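# Seat two raised potentiometer knobs onto their collars

## Task

Using the robot, press each of the two raised potentiometer knobs on the circuit board down until it sits on the collar of its own potentiometer. Neither potentiometer may be forced out of the board; if that happens the task fails. The knobs must stay seated by themselves, not only while the robot holds them. Then release and move the grippers away.

## Robot and tools

ROBOT. Two FANUC CRX six-joint arms, left_arm and right_arm, each carrying a Robotiq 2F-140 two-finger gripper and a wrist camera. Base origins in the scene frame: left_arm (-0.053, +0.381, 0) m, right_arm (+0.015, -0.493, 0) m, both nearly unrotated about z.

FRAMES. The scene frame has its origin on the table surface between the arms, +z up and +x pointing out over the table; left_arm stands on the +y side. The names left and right do not mean left or right in any picture. Each gripper has its own axes: the fingers point along its +z and close along its y. The reported end_effector_position is the spot midway between the pads when shut. Closed fingertips reach about 33 mm past that spot, open ones about 9 mm, and the tips move roughly 24 mm outward while closing, so allow space above a surface before closing.

execute_actions(actions). actions is a list of actions; each action is a table of 1 to 15 rows, one row per 1/30 s control step, and a short table repeats its final row until 15 steps have passed. An empty list only returns state and images. Every row has 18 numbers, each in [-1, 1], covering both arms even if one is idle: left dx, dy, dz, rx, ry, rz, gripper position, force_limit, speed, then the same nine for the right arm. dx..rz are an offset (not a pose) from the gripper's measured pose when the action began (for a call's first action, the last pose a result showed), expressed in that gripper's own axes; every row is counted from that same start, not from the previous row. Scale: 1.0 equals 0.6 m, or 180 degrees; rx, ry, rz form a single rotation vector. Gripper position: +1 fully open (140 mm), pads touch near -0.8, -1 closes until blocked. force_limit: -1 about 14 N, 0 about 60 N, +1 about 107 N. speed: -1 about 30 mm/s, 0 about 140, +1 about 250. To leave a gripper unchanged, repeat its last three values; zeros are a real command.

Each control step the commanded pose is clipped to at most 70 mm and 16 degrees from the measured one, and position wins over orientation if both cannot be met. Far offsets may need several actions.

move(target, speed, stop_force, blocking). target is one 18-number row laid out as above, offsets from the pose in the most recent result that reported one, in each gripper's axes; finger values are sent at the start. Each gripper travels a straight line and all paths finish together, taking 0.5 to 10 s (cut off at 10 s). speed: m/s, 0.002 to 0.5, default 0.25; rotation allowed up to twice that in rad/s. stop_force: N, 20 to 80, one value shared by both arms, unavailable in the first 0.2 s; an arm's path ends once its estimated push along its travel direction exceeds this, and it backs up two steps and holds. Use it only with slow speeds and no rotation; omit it when lifting off something you are pressing. An arm whose target is within 1.5 mm and 0.5 degrees of its current pose counts as still. blocking=false returns after 0.5 s while motion continues; not allowed with stop_force; check with wait(0); other motion commands are refused until the move is seen to finish.

The result adds a move: line with the ending per arm: done, off_target, moving, held (last step blocked by a check), fault, or contact (stop_force ended the path). limits=paced means a commanded pose was clipped; limits=held means some steps were blocked, after which the arm may jump faster than the speed. Distances to targets are also given.

wait(seconds): 0 to 10; arms keep their last command; returns early if a running move ends. stop(): brakes a running move; fingers continue. zoom_image(camera, region): camera is cam_low, cam_left_wrist or cam_right_wrist; region [x0, y0, x1, y1] in that camera's pixels, at most 504 by 504. show_instructions(): shows the reference pages. read_manual(section): licence texts only. finished_scene(scene): ends the current scene with its number; irreversible, so call it only once the knobs are seated and the grippers are clear.

RESULTS. A state line gives each gripper's position in metres and orientation as quat wxyz in the scene frame (less exact at long reach). Hand target lines show where each arm is being driven. A pose unreachable line names an arm whose command was altered or blocked. object_status: 0 moving, 1 stopped while opening, 2 stopped while closing (gripping), 3 reached target or pads met. position_measured is in counts: 3 open, 230 pads together.

CAMERAS. cam_low is a fixed 504x504 pinhole view; the wrist cameras are 616x616 fisheye. Calibration is listed with the scene and may be off by a few degrees and millimetres.

CAUTIONS. The arms are stiff: aiming even slightly beyond a firm contact can trigger a fault. Contact torque at a joint's load limit (147 N m for the three large joints, 36.8 N m for the wrist joints) or 150 N of outside force stops that arm for 10 s and drops the rest of the call. Motor heat builds while holding loads; MOTOR HOT warns, then an OVER-TEMPERATURE FAULT brakes the arm. Keep the arms from touching each other, knock nothing off the table, and avoid slams or crushing pushes. Press the knobs gently and squarely so the potentiometers are not driven out of the board. Loose parts may occasionally be nudged by outside tugs.

TYPICAL FLOW. Find both knobs in cam_low and zoom images, bring a closed gripper above each with the fingers pointing down, descend slowly with a modest stop_force, check the knob is seated, lift off without stop_force, then move both arms well away before finishing.

Each tool is called in YAML: its name, and indented under it one key for each argument.

Reference images:

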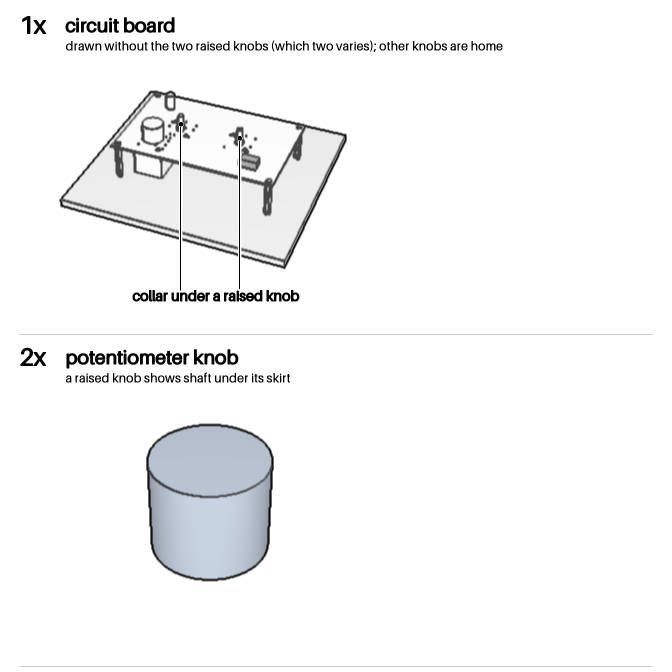

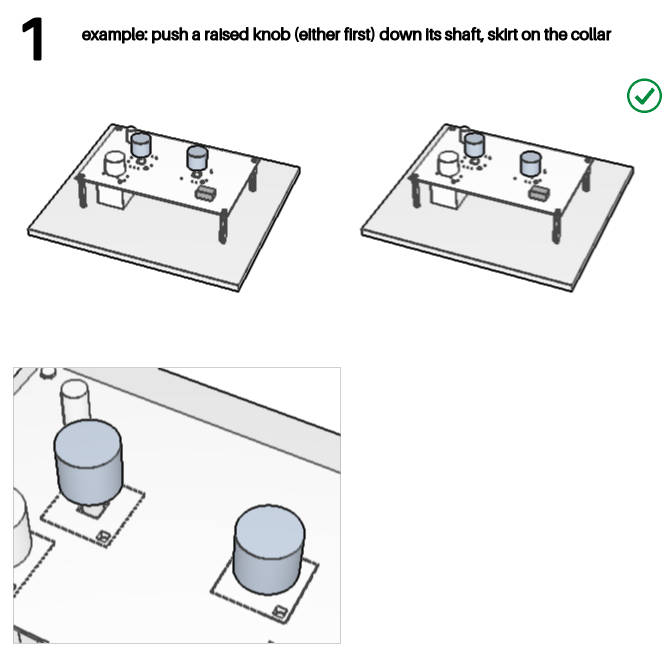

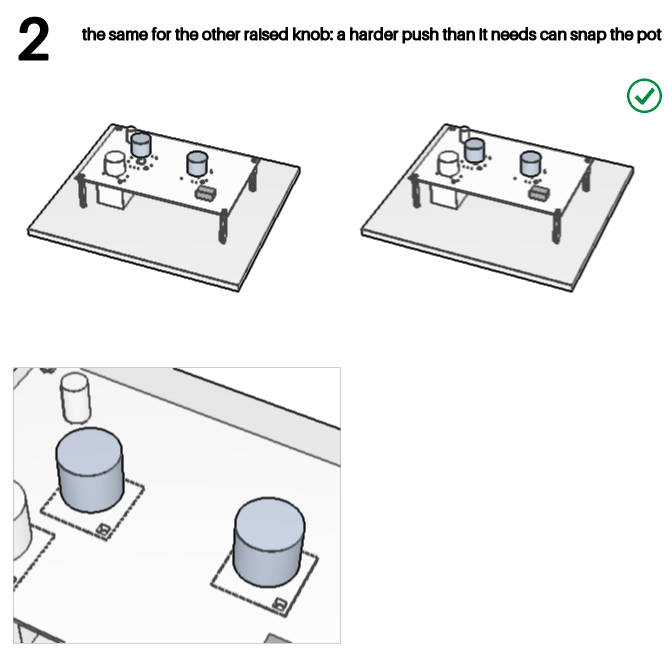

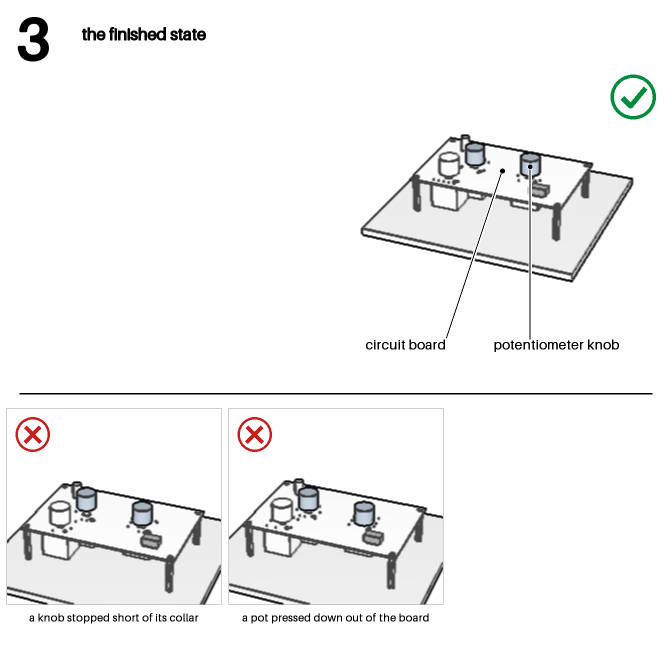

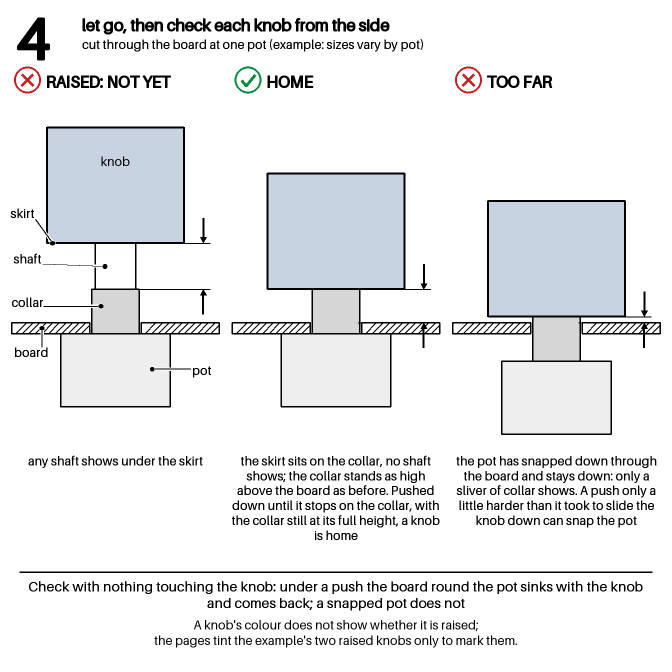

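## Session

execute_actions:
  actions: []

Scene clock: 0.00 s.
left_arm: end_effector_position=(+0.0018, +0.5926, +0.1943) position_measured=3 object_status=3 end_effector_quat_wxyz=(+0.046, -0.631, +0.773, +0.048) | right_arm: end_effector_position=(+0.6975, -0.5005, +0.1986) position_measured=3 object_status=3 end_effector_quat_wxyz=(+0.184, +0.291, +0.938, -0.029)
Joint positions: left_arm=[ 2.105 -0.844 -0.656  0.078 -1.65  -2.308] | right_arm=[ 0.448  0.309  0.12   0.285 -1.122 -2.574]
Joint velocities: left_arm=[-0.001 -0.    -0.    -0.001  0.001 -0.   ] | right_arm=[-0.    -0.     0.001 -0.    -0.    -0.   ]
Hand target (left_arm): +0.002, +0.593, +0.194; +0.046, -0.631, +0.773, +0.048
Hand target (right_arm): +0.697, -0.501, +0.199; +0.184, +0.291, +0.938, -0.029

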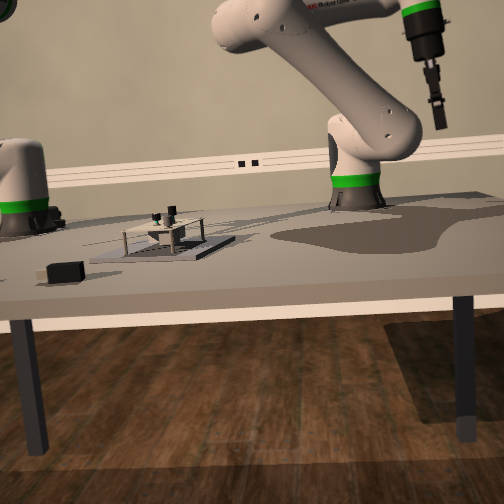

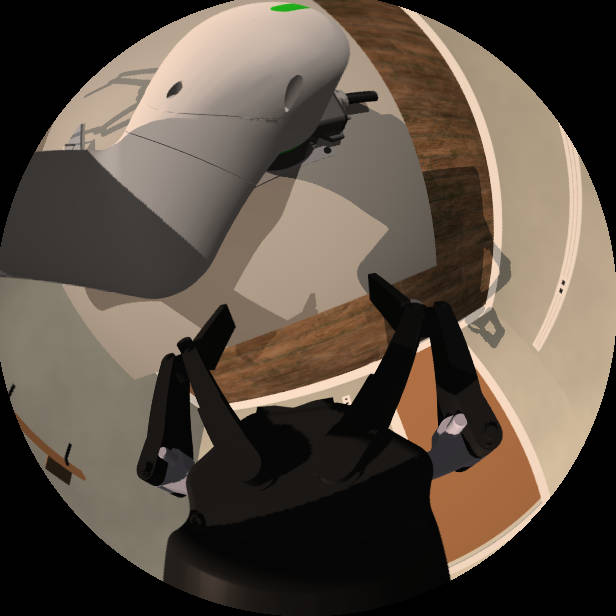

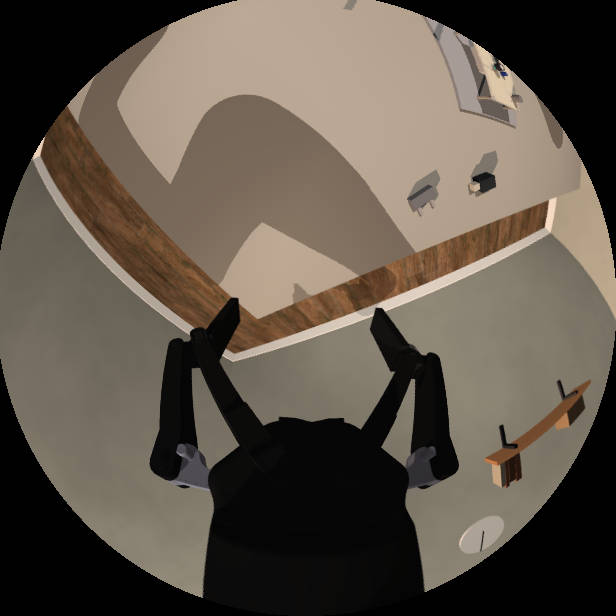

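zoom_image:
  camera: "cam_low"
  region: [115,195,215,260]

move:
  target: [0,0,0,0,0,0,1,0,0,0.615,0.527,-0.21,-0.0189,0.1196,-0.189,-1,0,0]
  speed: 0.4

Region (115, 195, 215, 260) of cam_low's 504x504 image, scaled by 5.040, with more detail than that image has; it fills the top 328 rows of this view, and the rest is white.

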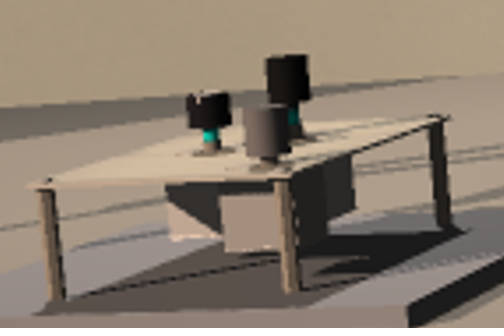

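Scene clock: 15.80 s.
left_arm: end_effector_position=(+0.0018, +0.5926, +0.1943) position_measured=3 object_status=3 end_effector_quat_wxyz=(+0.046, -0.631, +0.773, +0.048) | right_arm: end_effector_position=(+0.5507, -0.0200, +0.1978) position_measured=233 object_status=3 end_effector_quat_wxyz=(-0.000, +0.000, +1.000, -0.000)
Joint positions: left_arm=[ 2.105 -0.844 -0.656  0.078 -1.65  -2.308] | right_arm=[ 1.044  0.748  0.908 -0.    -1.732 -2.478]
Joint velocities: left_arm=[-0.001 -0.     0.    -0.    -0.002 -0.001] | right_arm=[-0.001  0.012  0.02  -0.002 -0.014  0.   ]
Hand target (left_arm): +0.002, +0.593, +0.194; +0.046, -0.631, +0.773, +0.048
Hand target (right_arm): +0.551, -0.020, +0.198; -0.000, +0.000, +1.000, -0.000
Off the commanded pose (left_arm): 0.000 m, 0 deg.
Off the commanded pose (right_arm): 0.002 m, 0 deg.
move: done; limits=paced
camera_calibration (this result's frames):
cam_left_wrist: T_world_to_cam=[[-0.923172, 0.374507, 0.0865959, -0.245625], [0.364931, 0.783142, 0.503502, -0.557484], [0.120748, 0.49642, -0.859644, 0.0471087], [0, 0, 0, 1]] pos_world=[-0.0289992, 0.505192, 0.342461]
cam_right_wrist: T_world_to_cam=[[-0.0708768, 0.997465, 0.00627748, 0.0584012], [0.895777, 0.0608801, 0.440314, -0.568006], [0.438816, 0.0368313, -0.897822, 0.118706], [0, 0, 0, 1]] pos_world=[0.460856, -0.028045, 0.356311]

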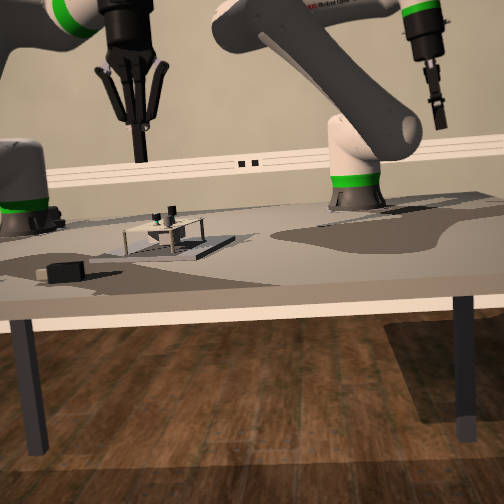

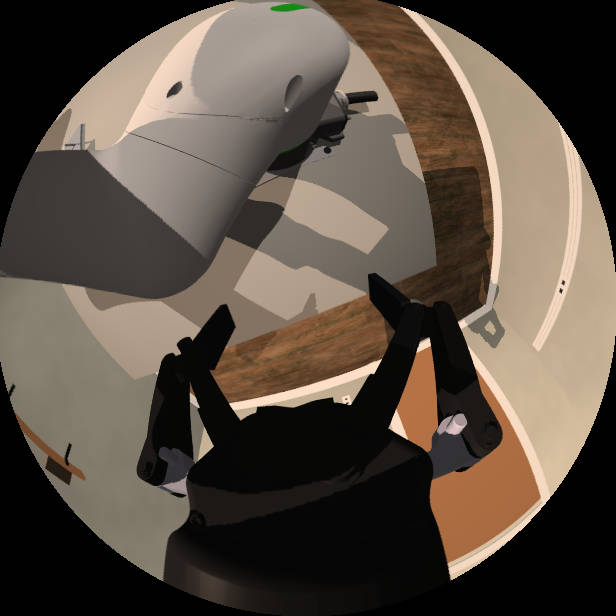

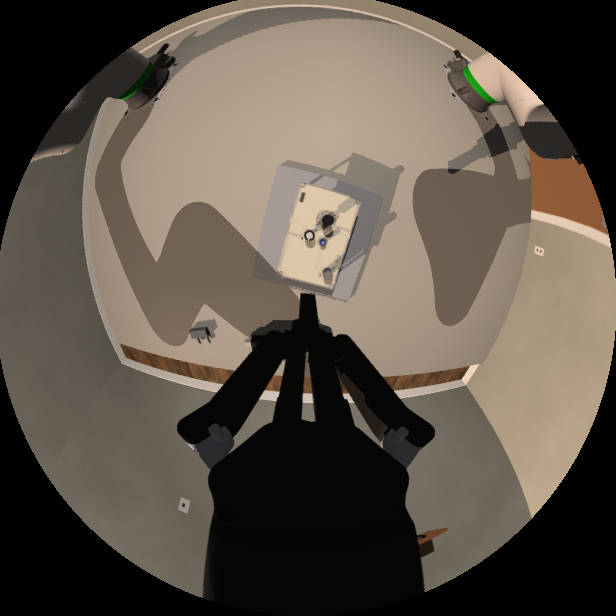

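move:
  target: [0,0,0,0,0,0,1,0,0,0.105,0.004,0.146,0,0,0,-1,0,0]

zoom_image:
  camera: "cam_low"
  region: [135,190,195,240]

zoom_image:
  camera: "cam_right_wrist"
  region: [250,230,370,350]

Scene clock: 26.50 s.
left_arm: end_effector_position=(+0.0018, +0.5926, +0.1943) position_measured=3 object_status=3 end_effector_quat_wxyz=(+0.046, -0.631, +0.773, +0.048) | right_arm: end_effector_position=(+0.4877, -0.0178, +0.1103) position_measured=233 object_status=3 end_effector_quat_wxyz=(-0.001, +0.001, +1.000, -0.000)
Joint positions: left_arm=[ 2.105 -0.844 -0.656  0.078 -1.65  -2.308] | right_arm=[ 1.12   0.602  0.471 -0.001 -1.441 -2.555]
Joint velocities: left_arm=[ 0.001  0.    -0.     0.001  0.001 -0.   ] | right_arm=[ 0.002 -0.006 -0.012  0.003  0.014 -0.004]
Hand target (left_arm): +0.002, +0.593, +0.194; +0.046, -0.631, +0.773, +0.048
Hand target (right_arm): +0.488, -0.018, +0.110; -0.000, +0.001, +1.000, -0.000
Off the commanded pose (left_arm): 0.000 m, 0 deg.
Off the commanded pose (right_arm): 0.000 m, 0 deg.
move: done
camera_calibration (this result's frames):
cam_left_wrist: T_world_to_cam=[[-0.923172, 0.374507, 0.0865958, -0.245625], [0.36493, 0.783142, 0.503502, -0.557484], [0.120748, 0.49642, -0.859644, 0.0471086], [0, 0, 0, 1]] pos_world=[-0.0289992, 0.505192, 0.342461]
cam_right_wrist: T_world_to_cam=[[-0.070125, 0.997521, 0.00582283, 0.0520272], [0.896066, 0.0604256, 0.439789, -0.473271], [0.438347, 0.0360578, -0.898082, 0.0679609], [0, 0, 0, 1]] pos_world=[0.39794, -0.025751, 0.268871]

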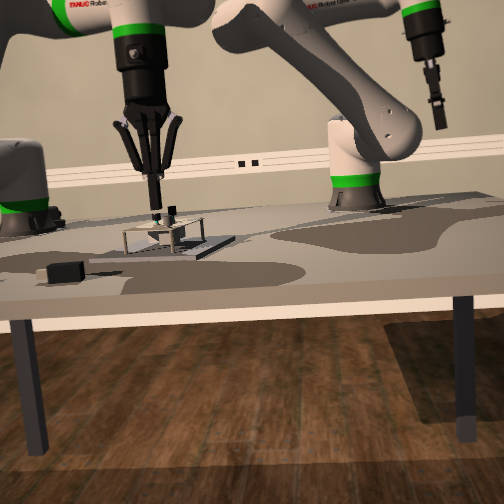

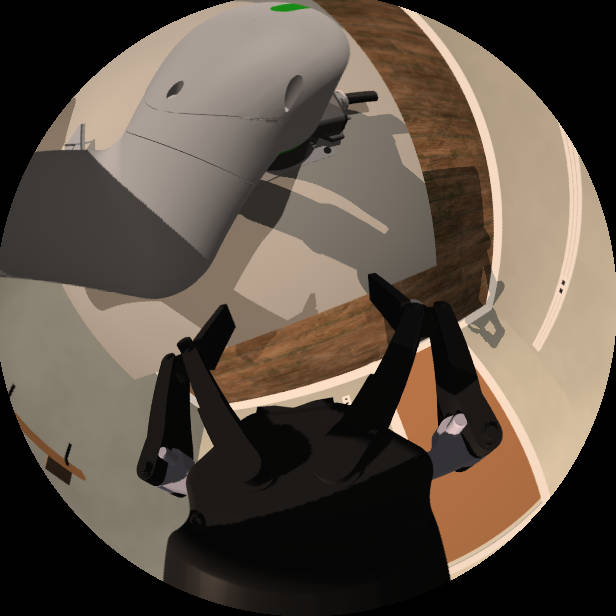

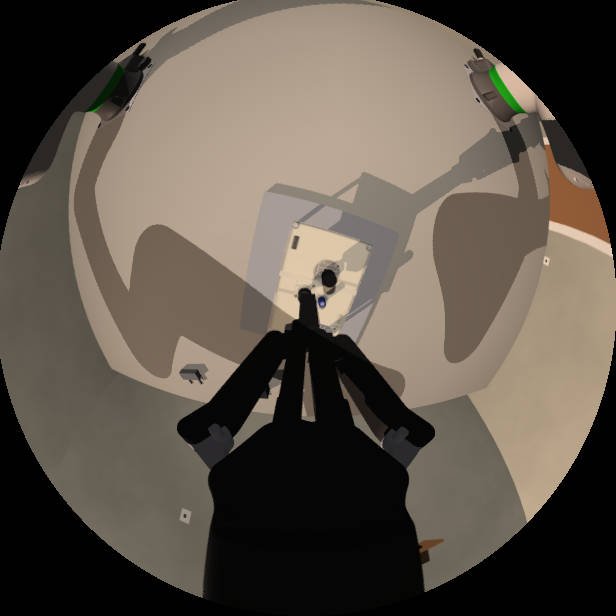

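Region (135, 190, 195, 240) of cam_low's 504x504 image, scaled by 8.400, with more detail than that image has.

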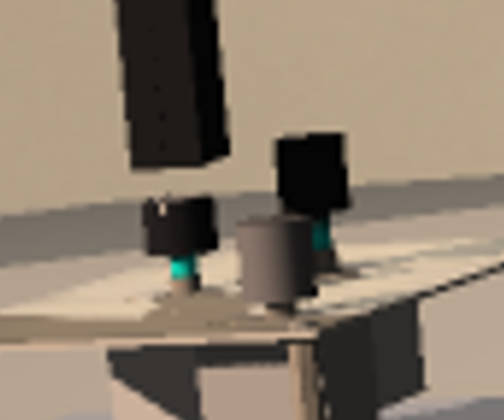

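Region (250, 230, 370, 350) of cam_right_wrist's 616x616 image, scaled by 4.200, with more detail than that image has.

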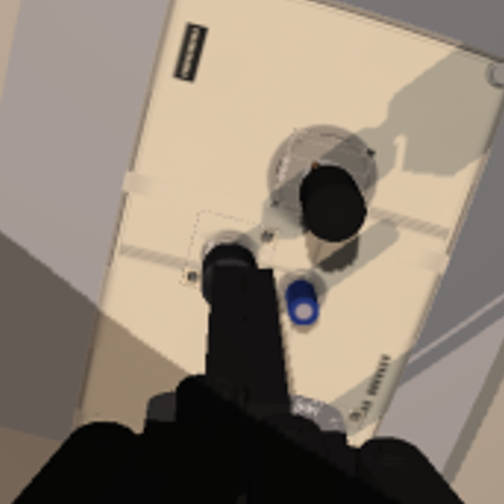

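move:
  target: [0,0,0,0,0,0,1,0,0,0.007,-0.004,0.011,0,0,0,-1,0,0]
  speed: 0.03

move:
  target: [0,0,0,0,0,0,1,0,0,0,0,0.011,0,0,0,-1,0,0]
  speed: 0.004
  stop_force: 20

zoom_image:
  camera: "cam_low"
  region: [135,190,195,240]

Scene clock: 34.40 s.
left_arm: end_effector_position=(+0.0018, +0.5926, +0.1943) position_measured=3 object_status=3 end_effector_quat_wxyz=(+0.046, -0.631, +0.773, +0.048) | right_arm: end_effector_position=(+0.4836, -0.0202, +0.1038) position_measured=233 object_status=3 end_effector_quat_wxyz=(-0.001, +0.001, +1.000, -0.000)
Joint positions: left_arm=[ 2.105 -0.844 -0.656  0.078 -1.65  -2.308] | right_arm=[ 1.124  0.591  0.44  -0.001 -1.42  -2.559]
Joint velocities: left_arm=[ 0.    -0.    -0.     0.    -0.001  0.   ] | right_arm=[ 0.    -0.002 -0.006 -0.     0.004 -0.   ]
Hand target (left_arm): +0.002, +0.593, +0.194; +0.046, -0.631, +0.773, +0.048
Hand target (right_arm): +0.484, -0.020, +0.104; -0.001, +0.001, +1.000, -0.000
Off the commanded pose (left_arm): 0.000 m, 0 deg.
Off the commanded pose (right_arm): 0.000 m, 0 deg.
move: done
camera_calibration (this result's frames):
cam_left_wrist: T_world_to_cam=[[-0.923172, 0.374507, 0.0865958, -0.245625], [0.36493, 0.783142, 0.503502, -0.557484], [0.120748, 0.49642, -0.859644, 0.0471087], [0, 0, 0, 1]] pos_world=[-0.0289992, 0.505192, 0.342461]
cam_right_wrist: T_world_to_cam=[[-0.0700727, 0.997525, 0.00578818, 0.0541372], [0.896063, 0.0603934, 0.4398, -0.466557], [0.438362, 0.0360045, -0.898077, 0.0640175], [0, 0, 0, 1]] pos_world=[0.393795, -0.0281311, 0.262371]

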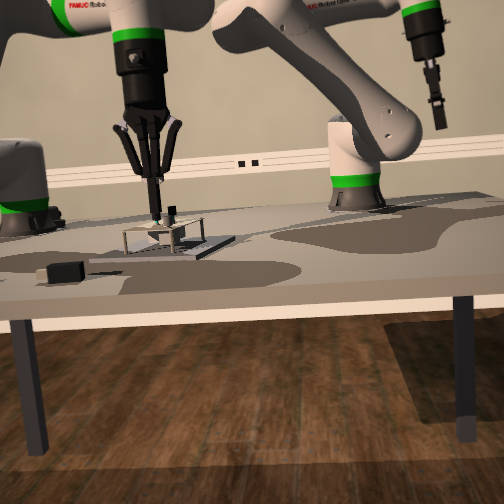

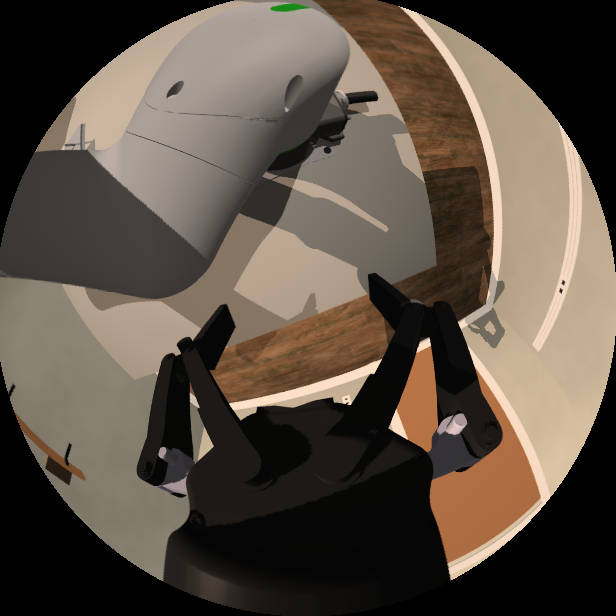

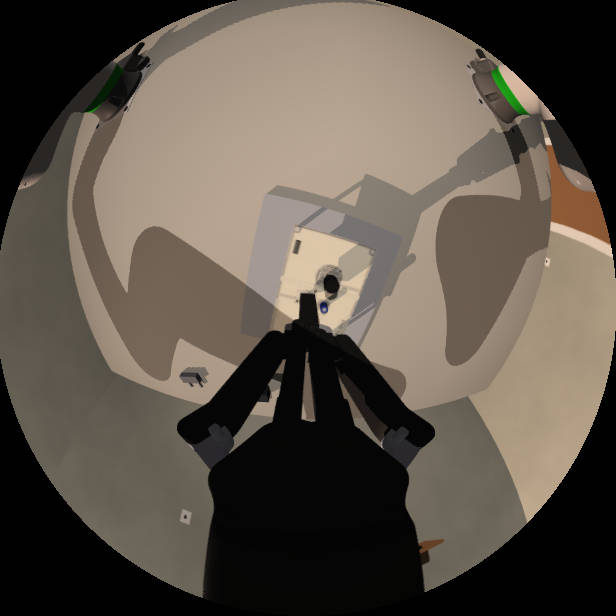

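action 0: stop_force needs each arm's force reading of the 0.2 s before this call, and left_arm is near a pose that gives none; nothing of the call was run and nothing moved

Region (135, 190, 195, 240) of cam_low's 504x504 image, scaled by 8.400, with more detail than that image has.

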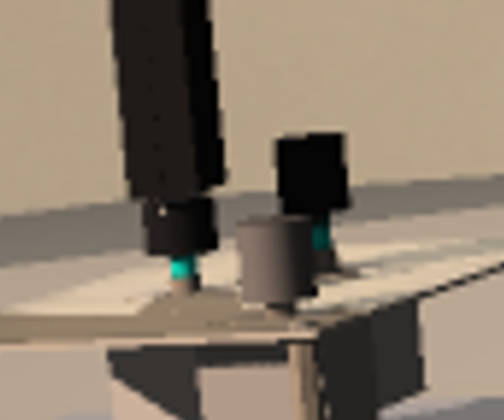

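move:
  target: [-0.25,-0.2,0,0,0,0,1,0,0,0,0,0.006,0,0,0,-1,0,0]
  speed: 0.2

move:
  target: [0,0,0,0,0,0,1,0,0,0,0,0.006,0,0,0,-1,0,0]
  speed: 0.005
  stop_force: 20

zoom_image:
  camera: "cam_low"
  region: [135,190,195,240]

Scene clock: 41.07 s.
left_arm: end_effector_position=(+0.1490, +0.7147, +0.2123) position_measured=3 object_status=3 end_effector_quat_wxyz=(+0.046, -0.631, +0.773, +0.049) | right_arm: end_effector_position=(+0.4835, -0.0202, +0.1002) position_measured=233 object_status=3 end_effector_quat_wxyz=(-0.001, +0.001, +1.000, -0.000)
Joint positions: left_arm=[ 1.333 -0.262 -0.291 -0.022 -1.408 -1.546] | right_arm=[ 1.124  0.593  0.434 -0.001 -1.413 -2.559]
Joint velocities: left_arm=[-0.009  0.011  0.011 -0.008 -0.008  0.011] | right_arm=[ 0.     0.     0.001 -0.    -0.    -0.   ]
Hand target (left_arm): +0.149, +0.715, +0.212; +0.046, -0.631, +0.773, +0.049
Hand target (right_arm): +0.484, -0.020, +0.100; -0.001, +0.001, +1.000, -0.000
Off the commanded pose (left_arm): 0.000 m, 0 deg.
Off the commanded pose (right_arm): 0.000 m, 0 deg.
move: done
camera_calibration (this result's frames):
cam_left_wrist: T_world_to_cam=[[-0.922675, 0.375287, 0.0884924, -0.158032], [0.366358, 0.781723, 0.504668, -0.71536], [0.120219, 0.498065, -0.858766, -0.017106], [0, 0, 0, 1]] pos_world=[0.118323, 0.627041, 0.360314]
cam_right_wrist: T_world_to_cam=[[-0.0700629, 0.997526, 0.00580224, 0.0541339], [0.89607, 0.0603789, 0.439787, -0.464948], [0.438348, 0.0360119, -0.898084, 0.0608053], [0, 0, 0, 1]] pos_world=[0.393765, -0.0281166, 0.258772]

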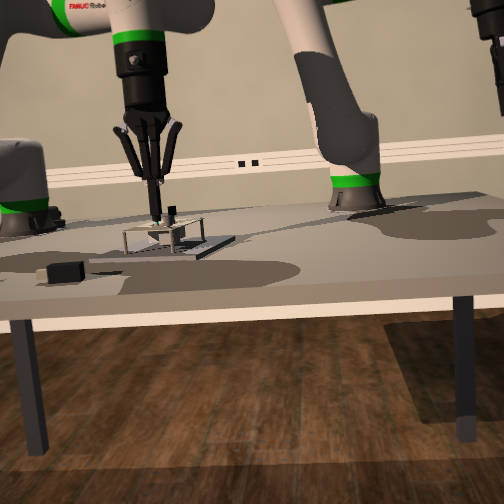

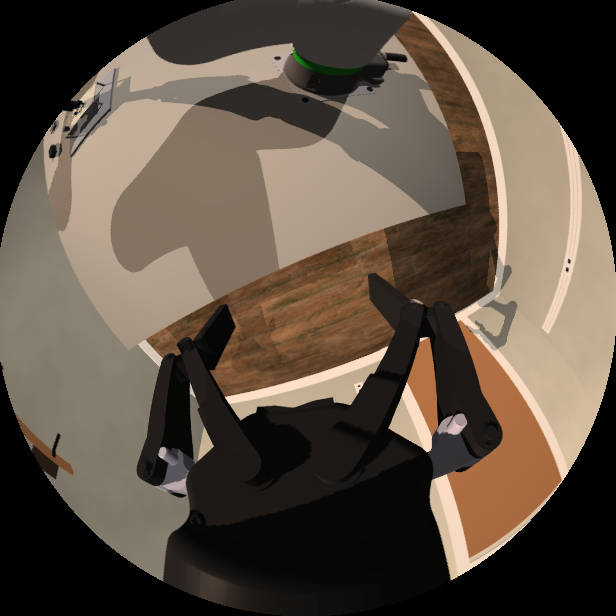

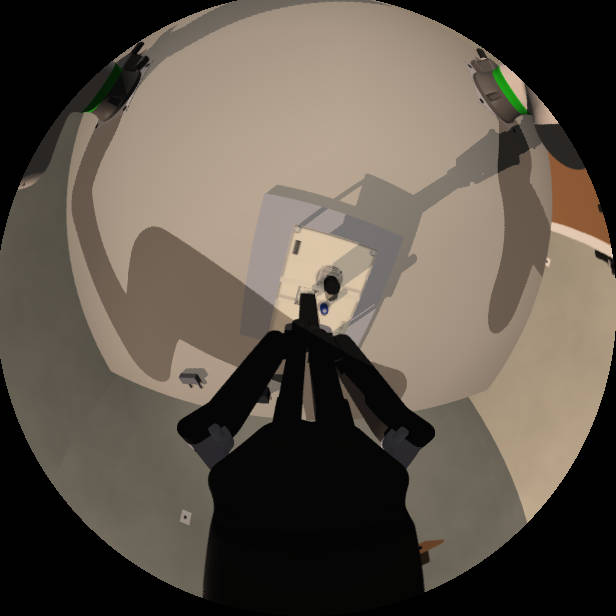

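Scene clock: 42.00 s.
left_arm: end_effector_position=(+0.1490, +0.7147, +0.2123) position_measured=3 object_status=3 end_effector_quat_wxyz=(+0.046, -0.631, +0.773, +0.049) | right_arm: end_effector_position=(+0.4835, -0.0202, +0.0967) position_measured=233 object_status=3 end_effector_quat_wxyz=(-0.001, +0.001, +1.000, -0.000)
Joint positions: left_arm=[ 1.333 -0.262 -0.291 -0.022 -1.408 -1.546] | right_arm=[ 1.124  0.594  0.428 -0.001 -1.405 -2.559]
Joint velocities: left_arm=[ 0.     0.     0.    -0.     0.002  0.001] | right_arm=[ 0.001 -0.    -0.001  0.     0.002 -0.   ]
Hand target (left_arm): +0.149, +0.715, +0.212; +0.046, -0.631, +0.773, +0.049
Hand target (right_arm): +0.484, -0.020, +0.097; -0.001, +0.001, +1.000, -0.000
Off the commanded pose (left_arm): 0.000 m, 0 deg.
Off the commanded pose (right_arm): 0.000 m, 0 deg.
move: done
camera_calibration (this result's frames):
cam_left_wrist: T_world_to_cam=[[-0.922675, 0.375287, 0.0884925, -0.158032], [0.366359, 0.781723, 0.504668, -0.71536], [0.120219, 0.498065, -0.858766, -0.017106], [0, 0, 0, 1]] pos_world=[0.118323, 0.627041, 0.360314]
cam_right_wrist: T_world_to_cam=[[-0.0700478, 0.997527, 0.00579986, 0.0541608], [0.896072, 0.0603665, 0.439786, -0.463387], [0.438348, 0.0360031, -0.898084, 0.0576186], [0, 0, 0, 1]] pos_world=[0.393765, -0.0281282, 0.255224]

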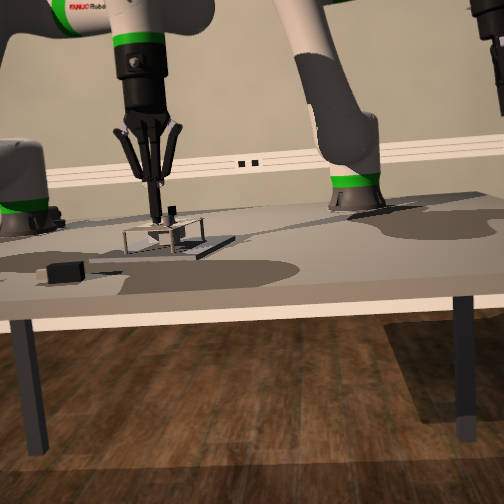

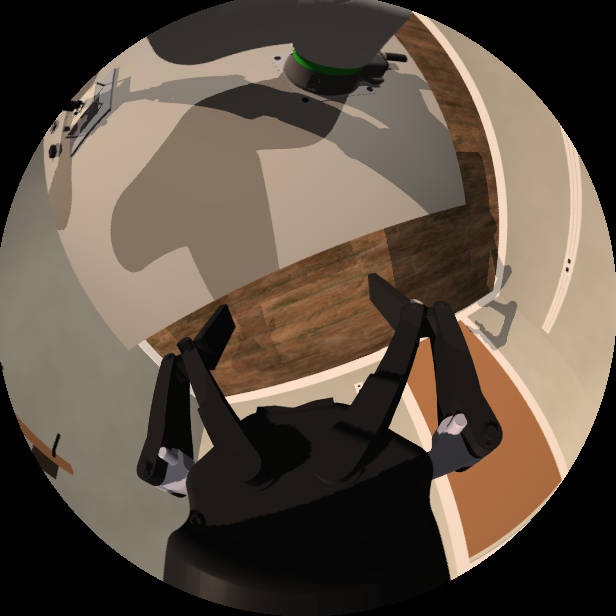

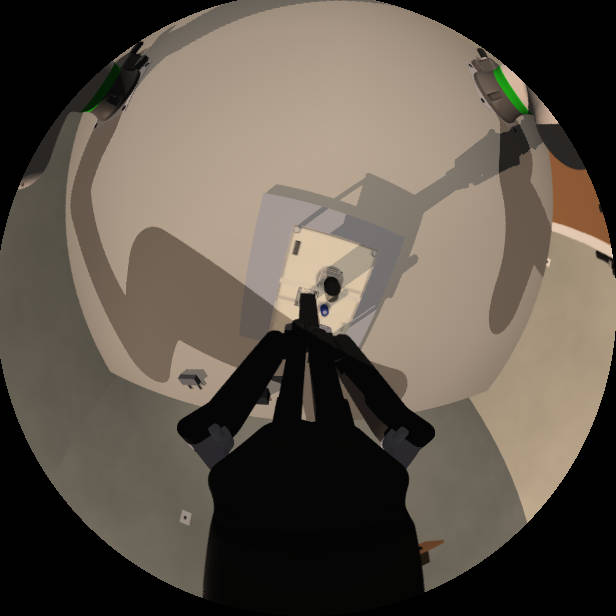

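Region (135, 190, 195, 240) of cam_low's 504x504 image, scaled by 8.400, with more detail than that image has.

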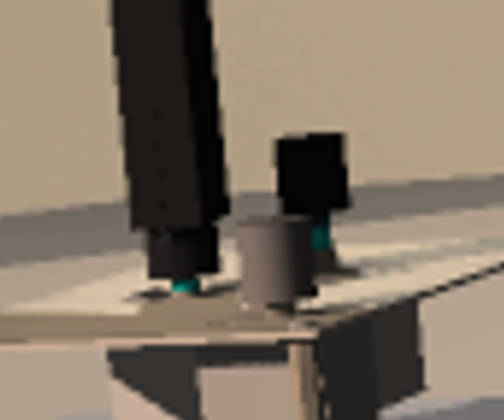

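execute_actions:
  actions:
    - [[0,0,0,0,0,0,1,0,0,0,0,0.001,0,0,0,-1,0,0],[0,0,0,0,0,0,1,0,0,0,0,0.002,0,0,0,-1,0,0],[0,0,0,0,0,0,1,0,0,0,0,0.0035,0,0,0,-1,0,0]]
    - [[0,0,0,0,0,0,1,0,0,0,0,-0.01,0,0,0,-1,0,0]]

zoom_image:
  camera: "cam_low"
  region: [135,190,195,240]

Scene clock: 49.97 s.
left_arm: end_effector_position=(+0.1490, +0.7147, +0.2123) position_measured=3 object_status=3 end_effector_quat_wxyz=(+0.046, -0.631, +0.773, +0.049) | right_arm: end_effector_position=(+0.4836, -0.0202, +0.1006) position_measured=233 object_status=3 end_effector_quat_wxyz=(-0.001, +0.001, +1.000, -0.000)
Joint positions: left_arm=[ 1.333 -0.262 -0.291 -0.022 -1.408 -1.546] | right_arm=[ 1.124  0.593  0.434 -0.001 -1.413 -2.559]
Joint velocities: left_arm=[-0.     0.    -0.     0.     0.001  0.   ] | right_arm=[ 0.    -0.     0.001  0.     0.     0.   ]
Hand target (left_arm): +0.149, +0.715, +0.212; +0.046, -0.631, +0.773, +0.049
Hand target (right_arm): +0.484, -0.020, +0.101; -0.001, +0.001, +1.000, -0.000
Off the commanded pose (left_arm): 0.000 m, 0 deg.
Off the commanded pose (right_arm): 0.000 m, 0 deg.
camera_calibration (this result's frames):
cam_left_wrist: T_world_to_cam=[[-0.922675, 0.375287, 0.0884922, -0.158032], [0.366358, 0.781723, 0.504668, -0.71536], [0.120219, 0.498065, -0.858766, -0.017106], [0, 0, 0, 1]] pos_world=[0.118323, 0.627041, 0.360314]
cam_right_wrist: T_world_to_cam=[[-0.0700448, 0.997527, 0.00579358, 0.0541339], [0.896074, 0.0603667, 0.439781, -0.465103], [0.438343, 0.0359958, -0.898086, 0.0611038], [0, 0, 0, 1]] pos_world=[0.393774, -0.0281228, 0.259106]

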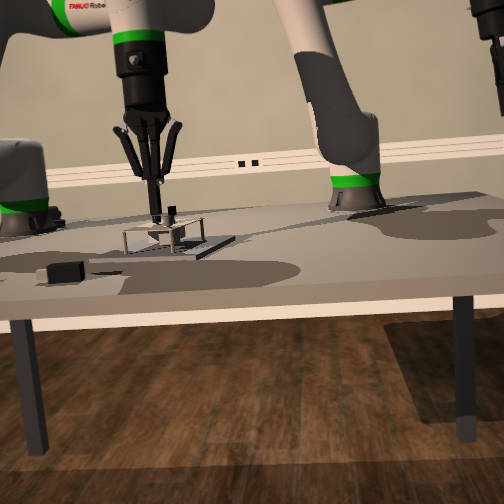

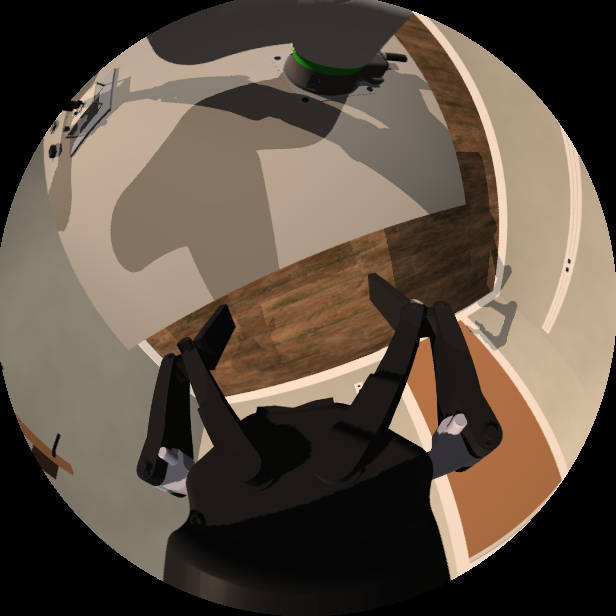

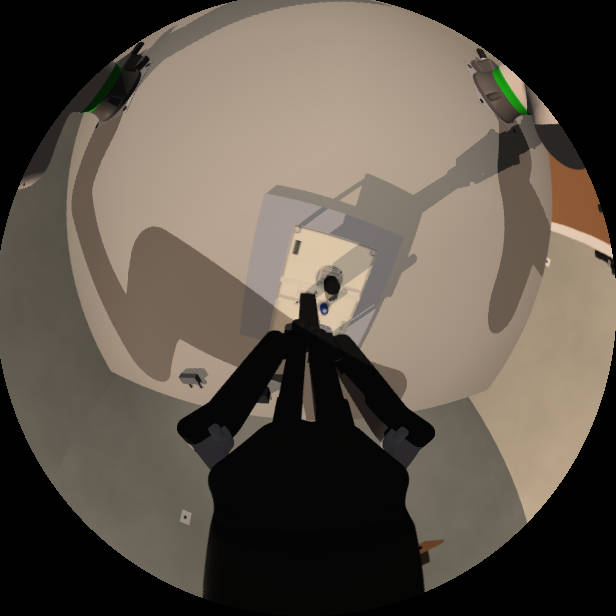

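Region (135, 190, 195, 240) of cam_low's 504x504 image, scaled by 8.400, with more detail than that image has.

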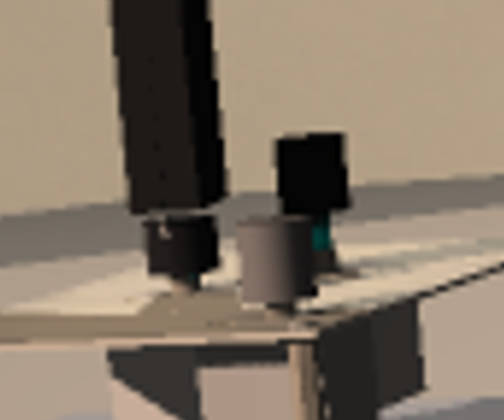

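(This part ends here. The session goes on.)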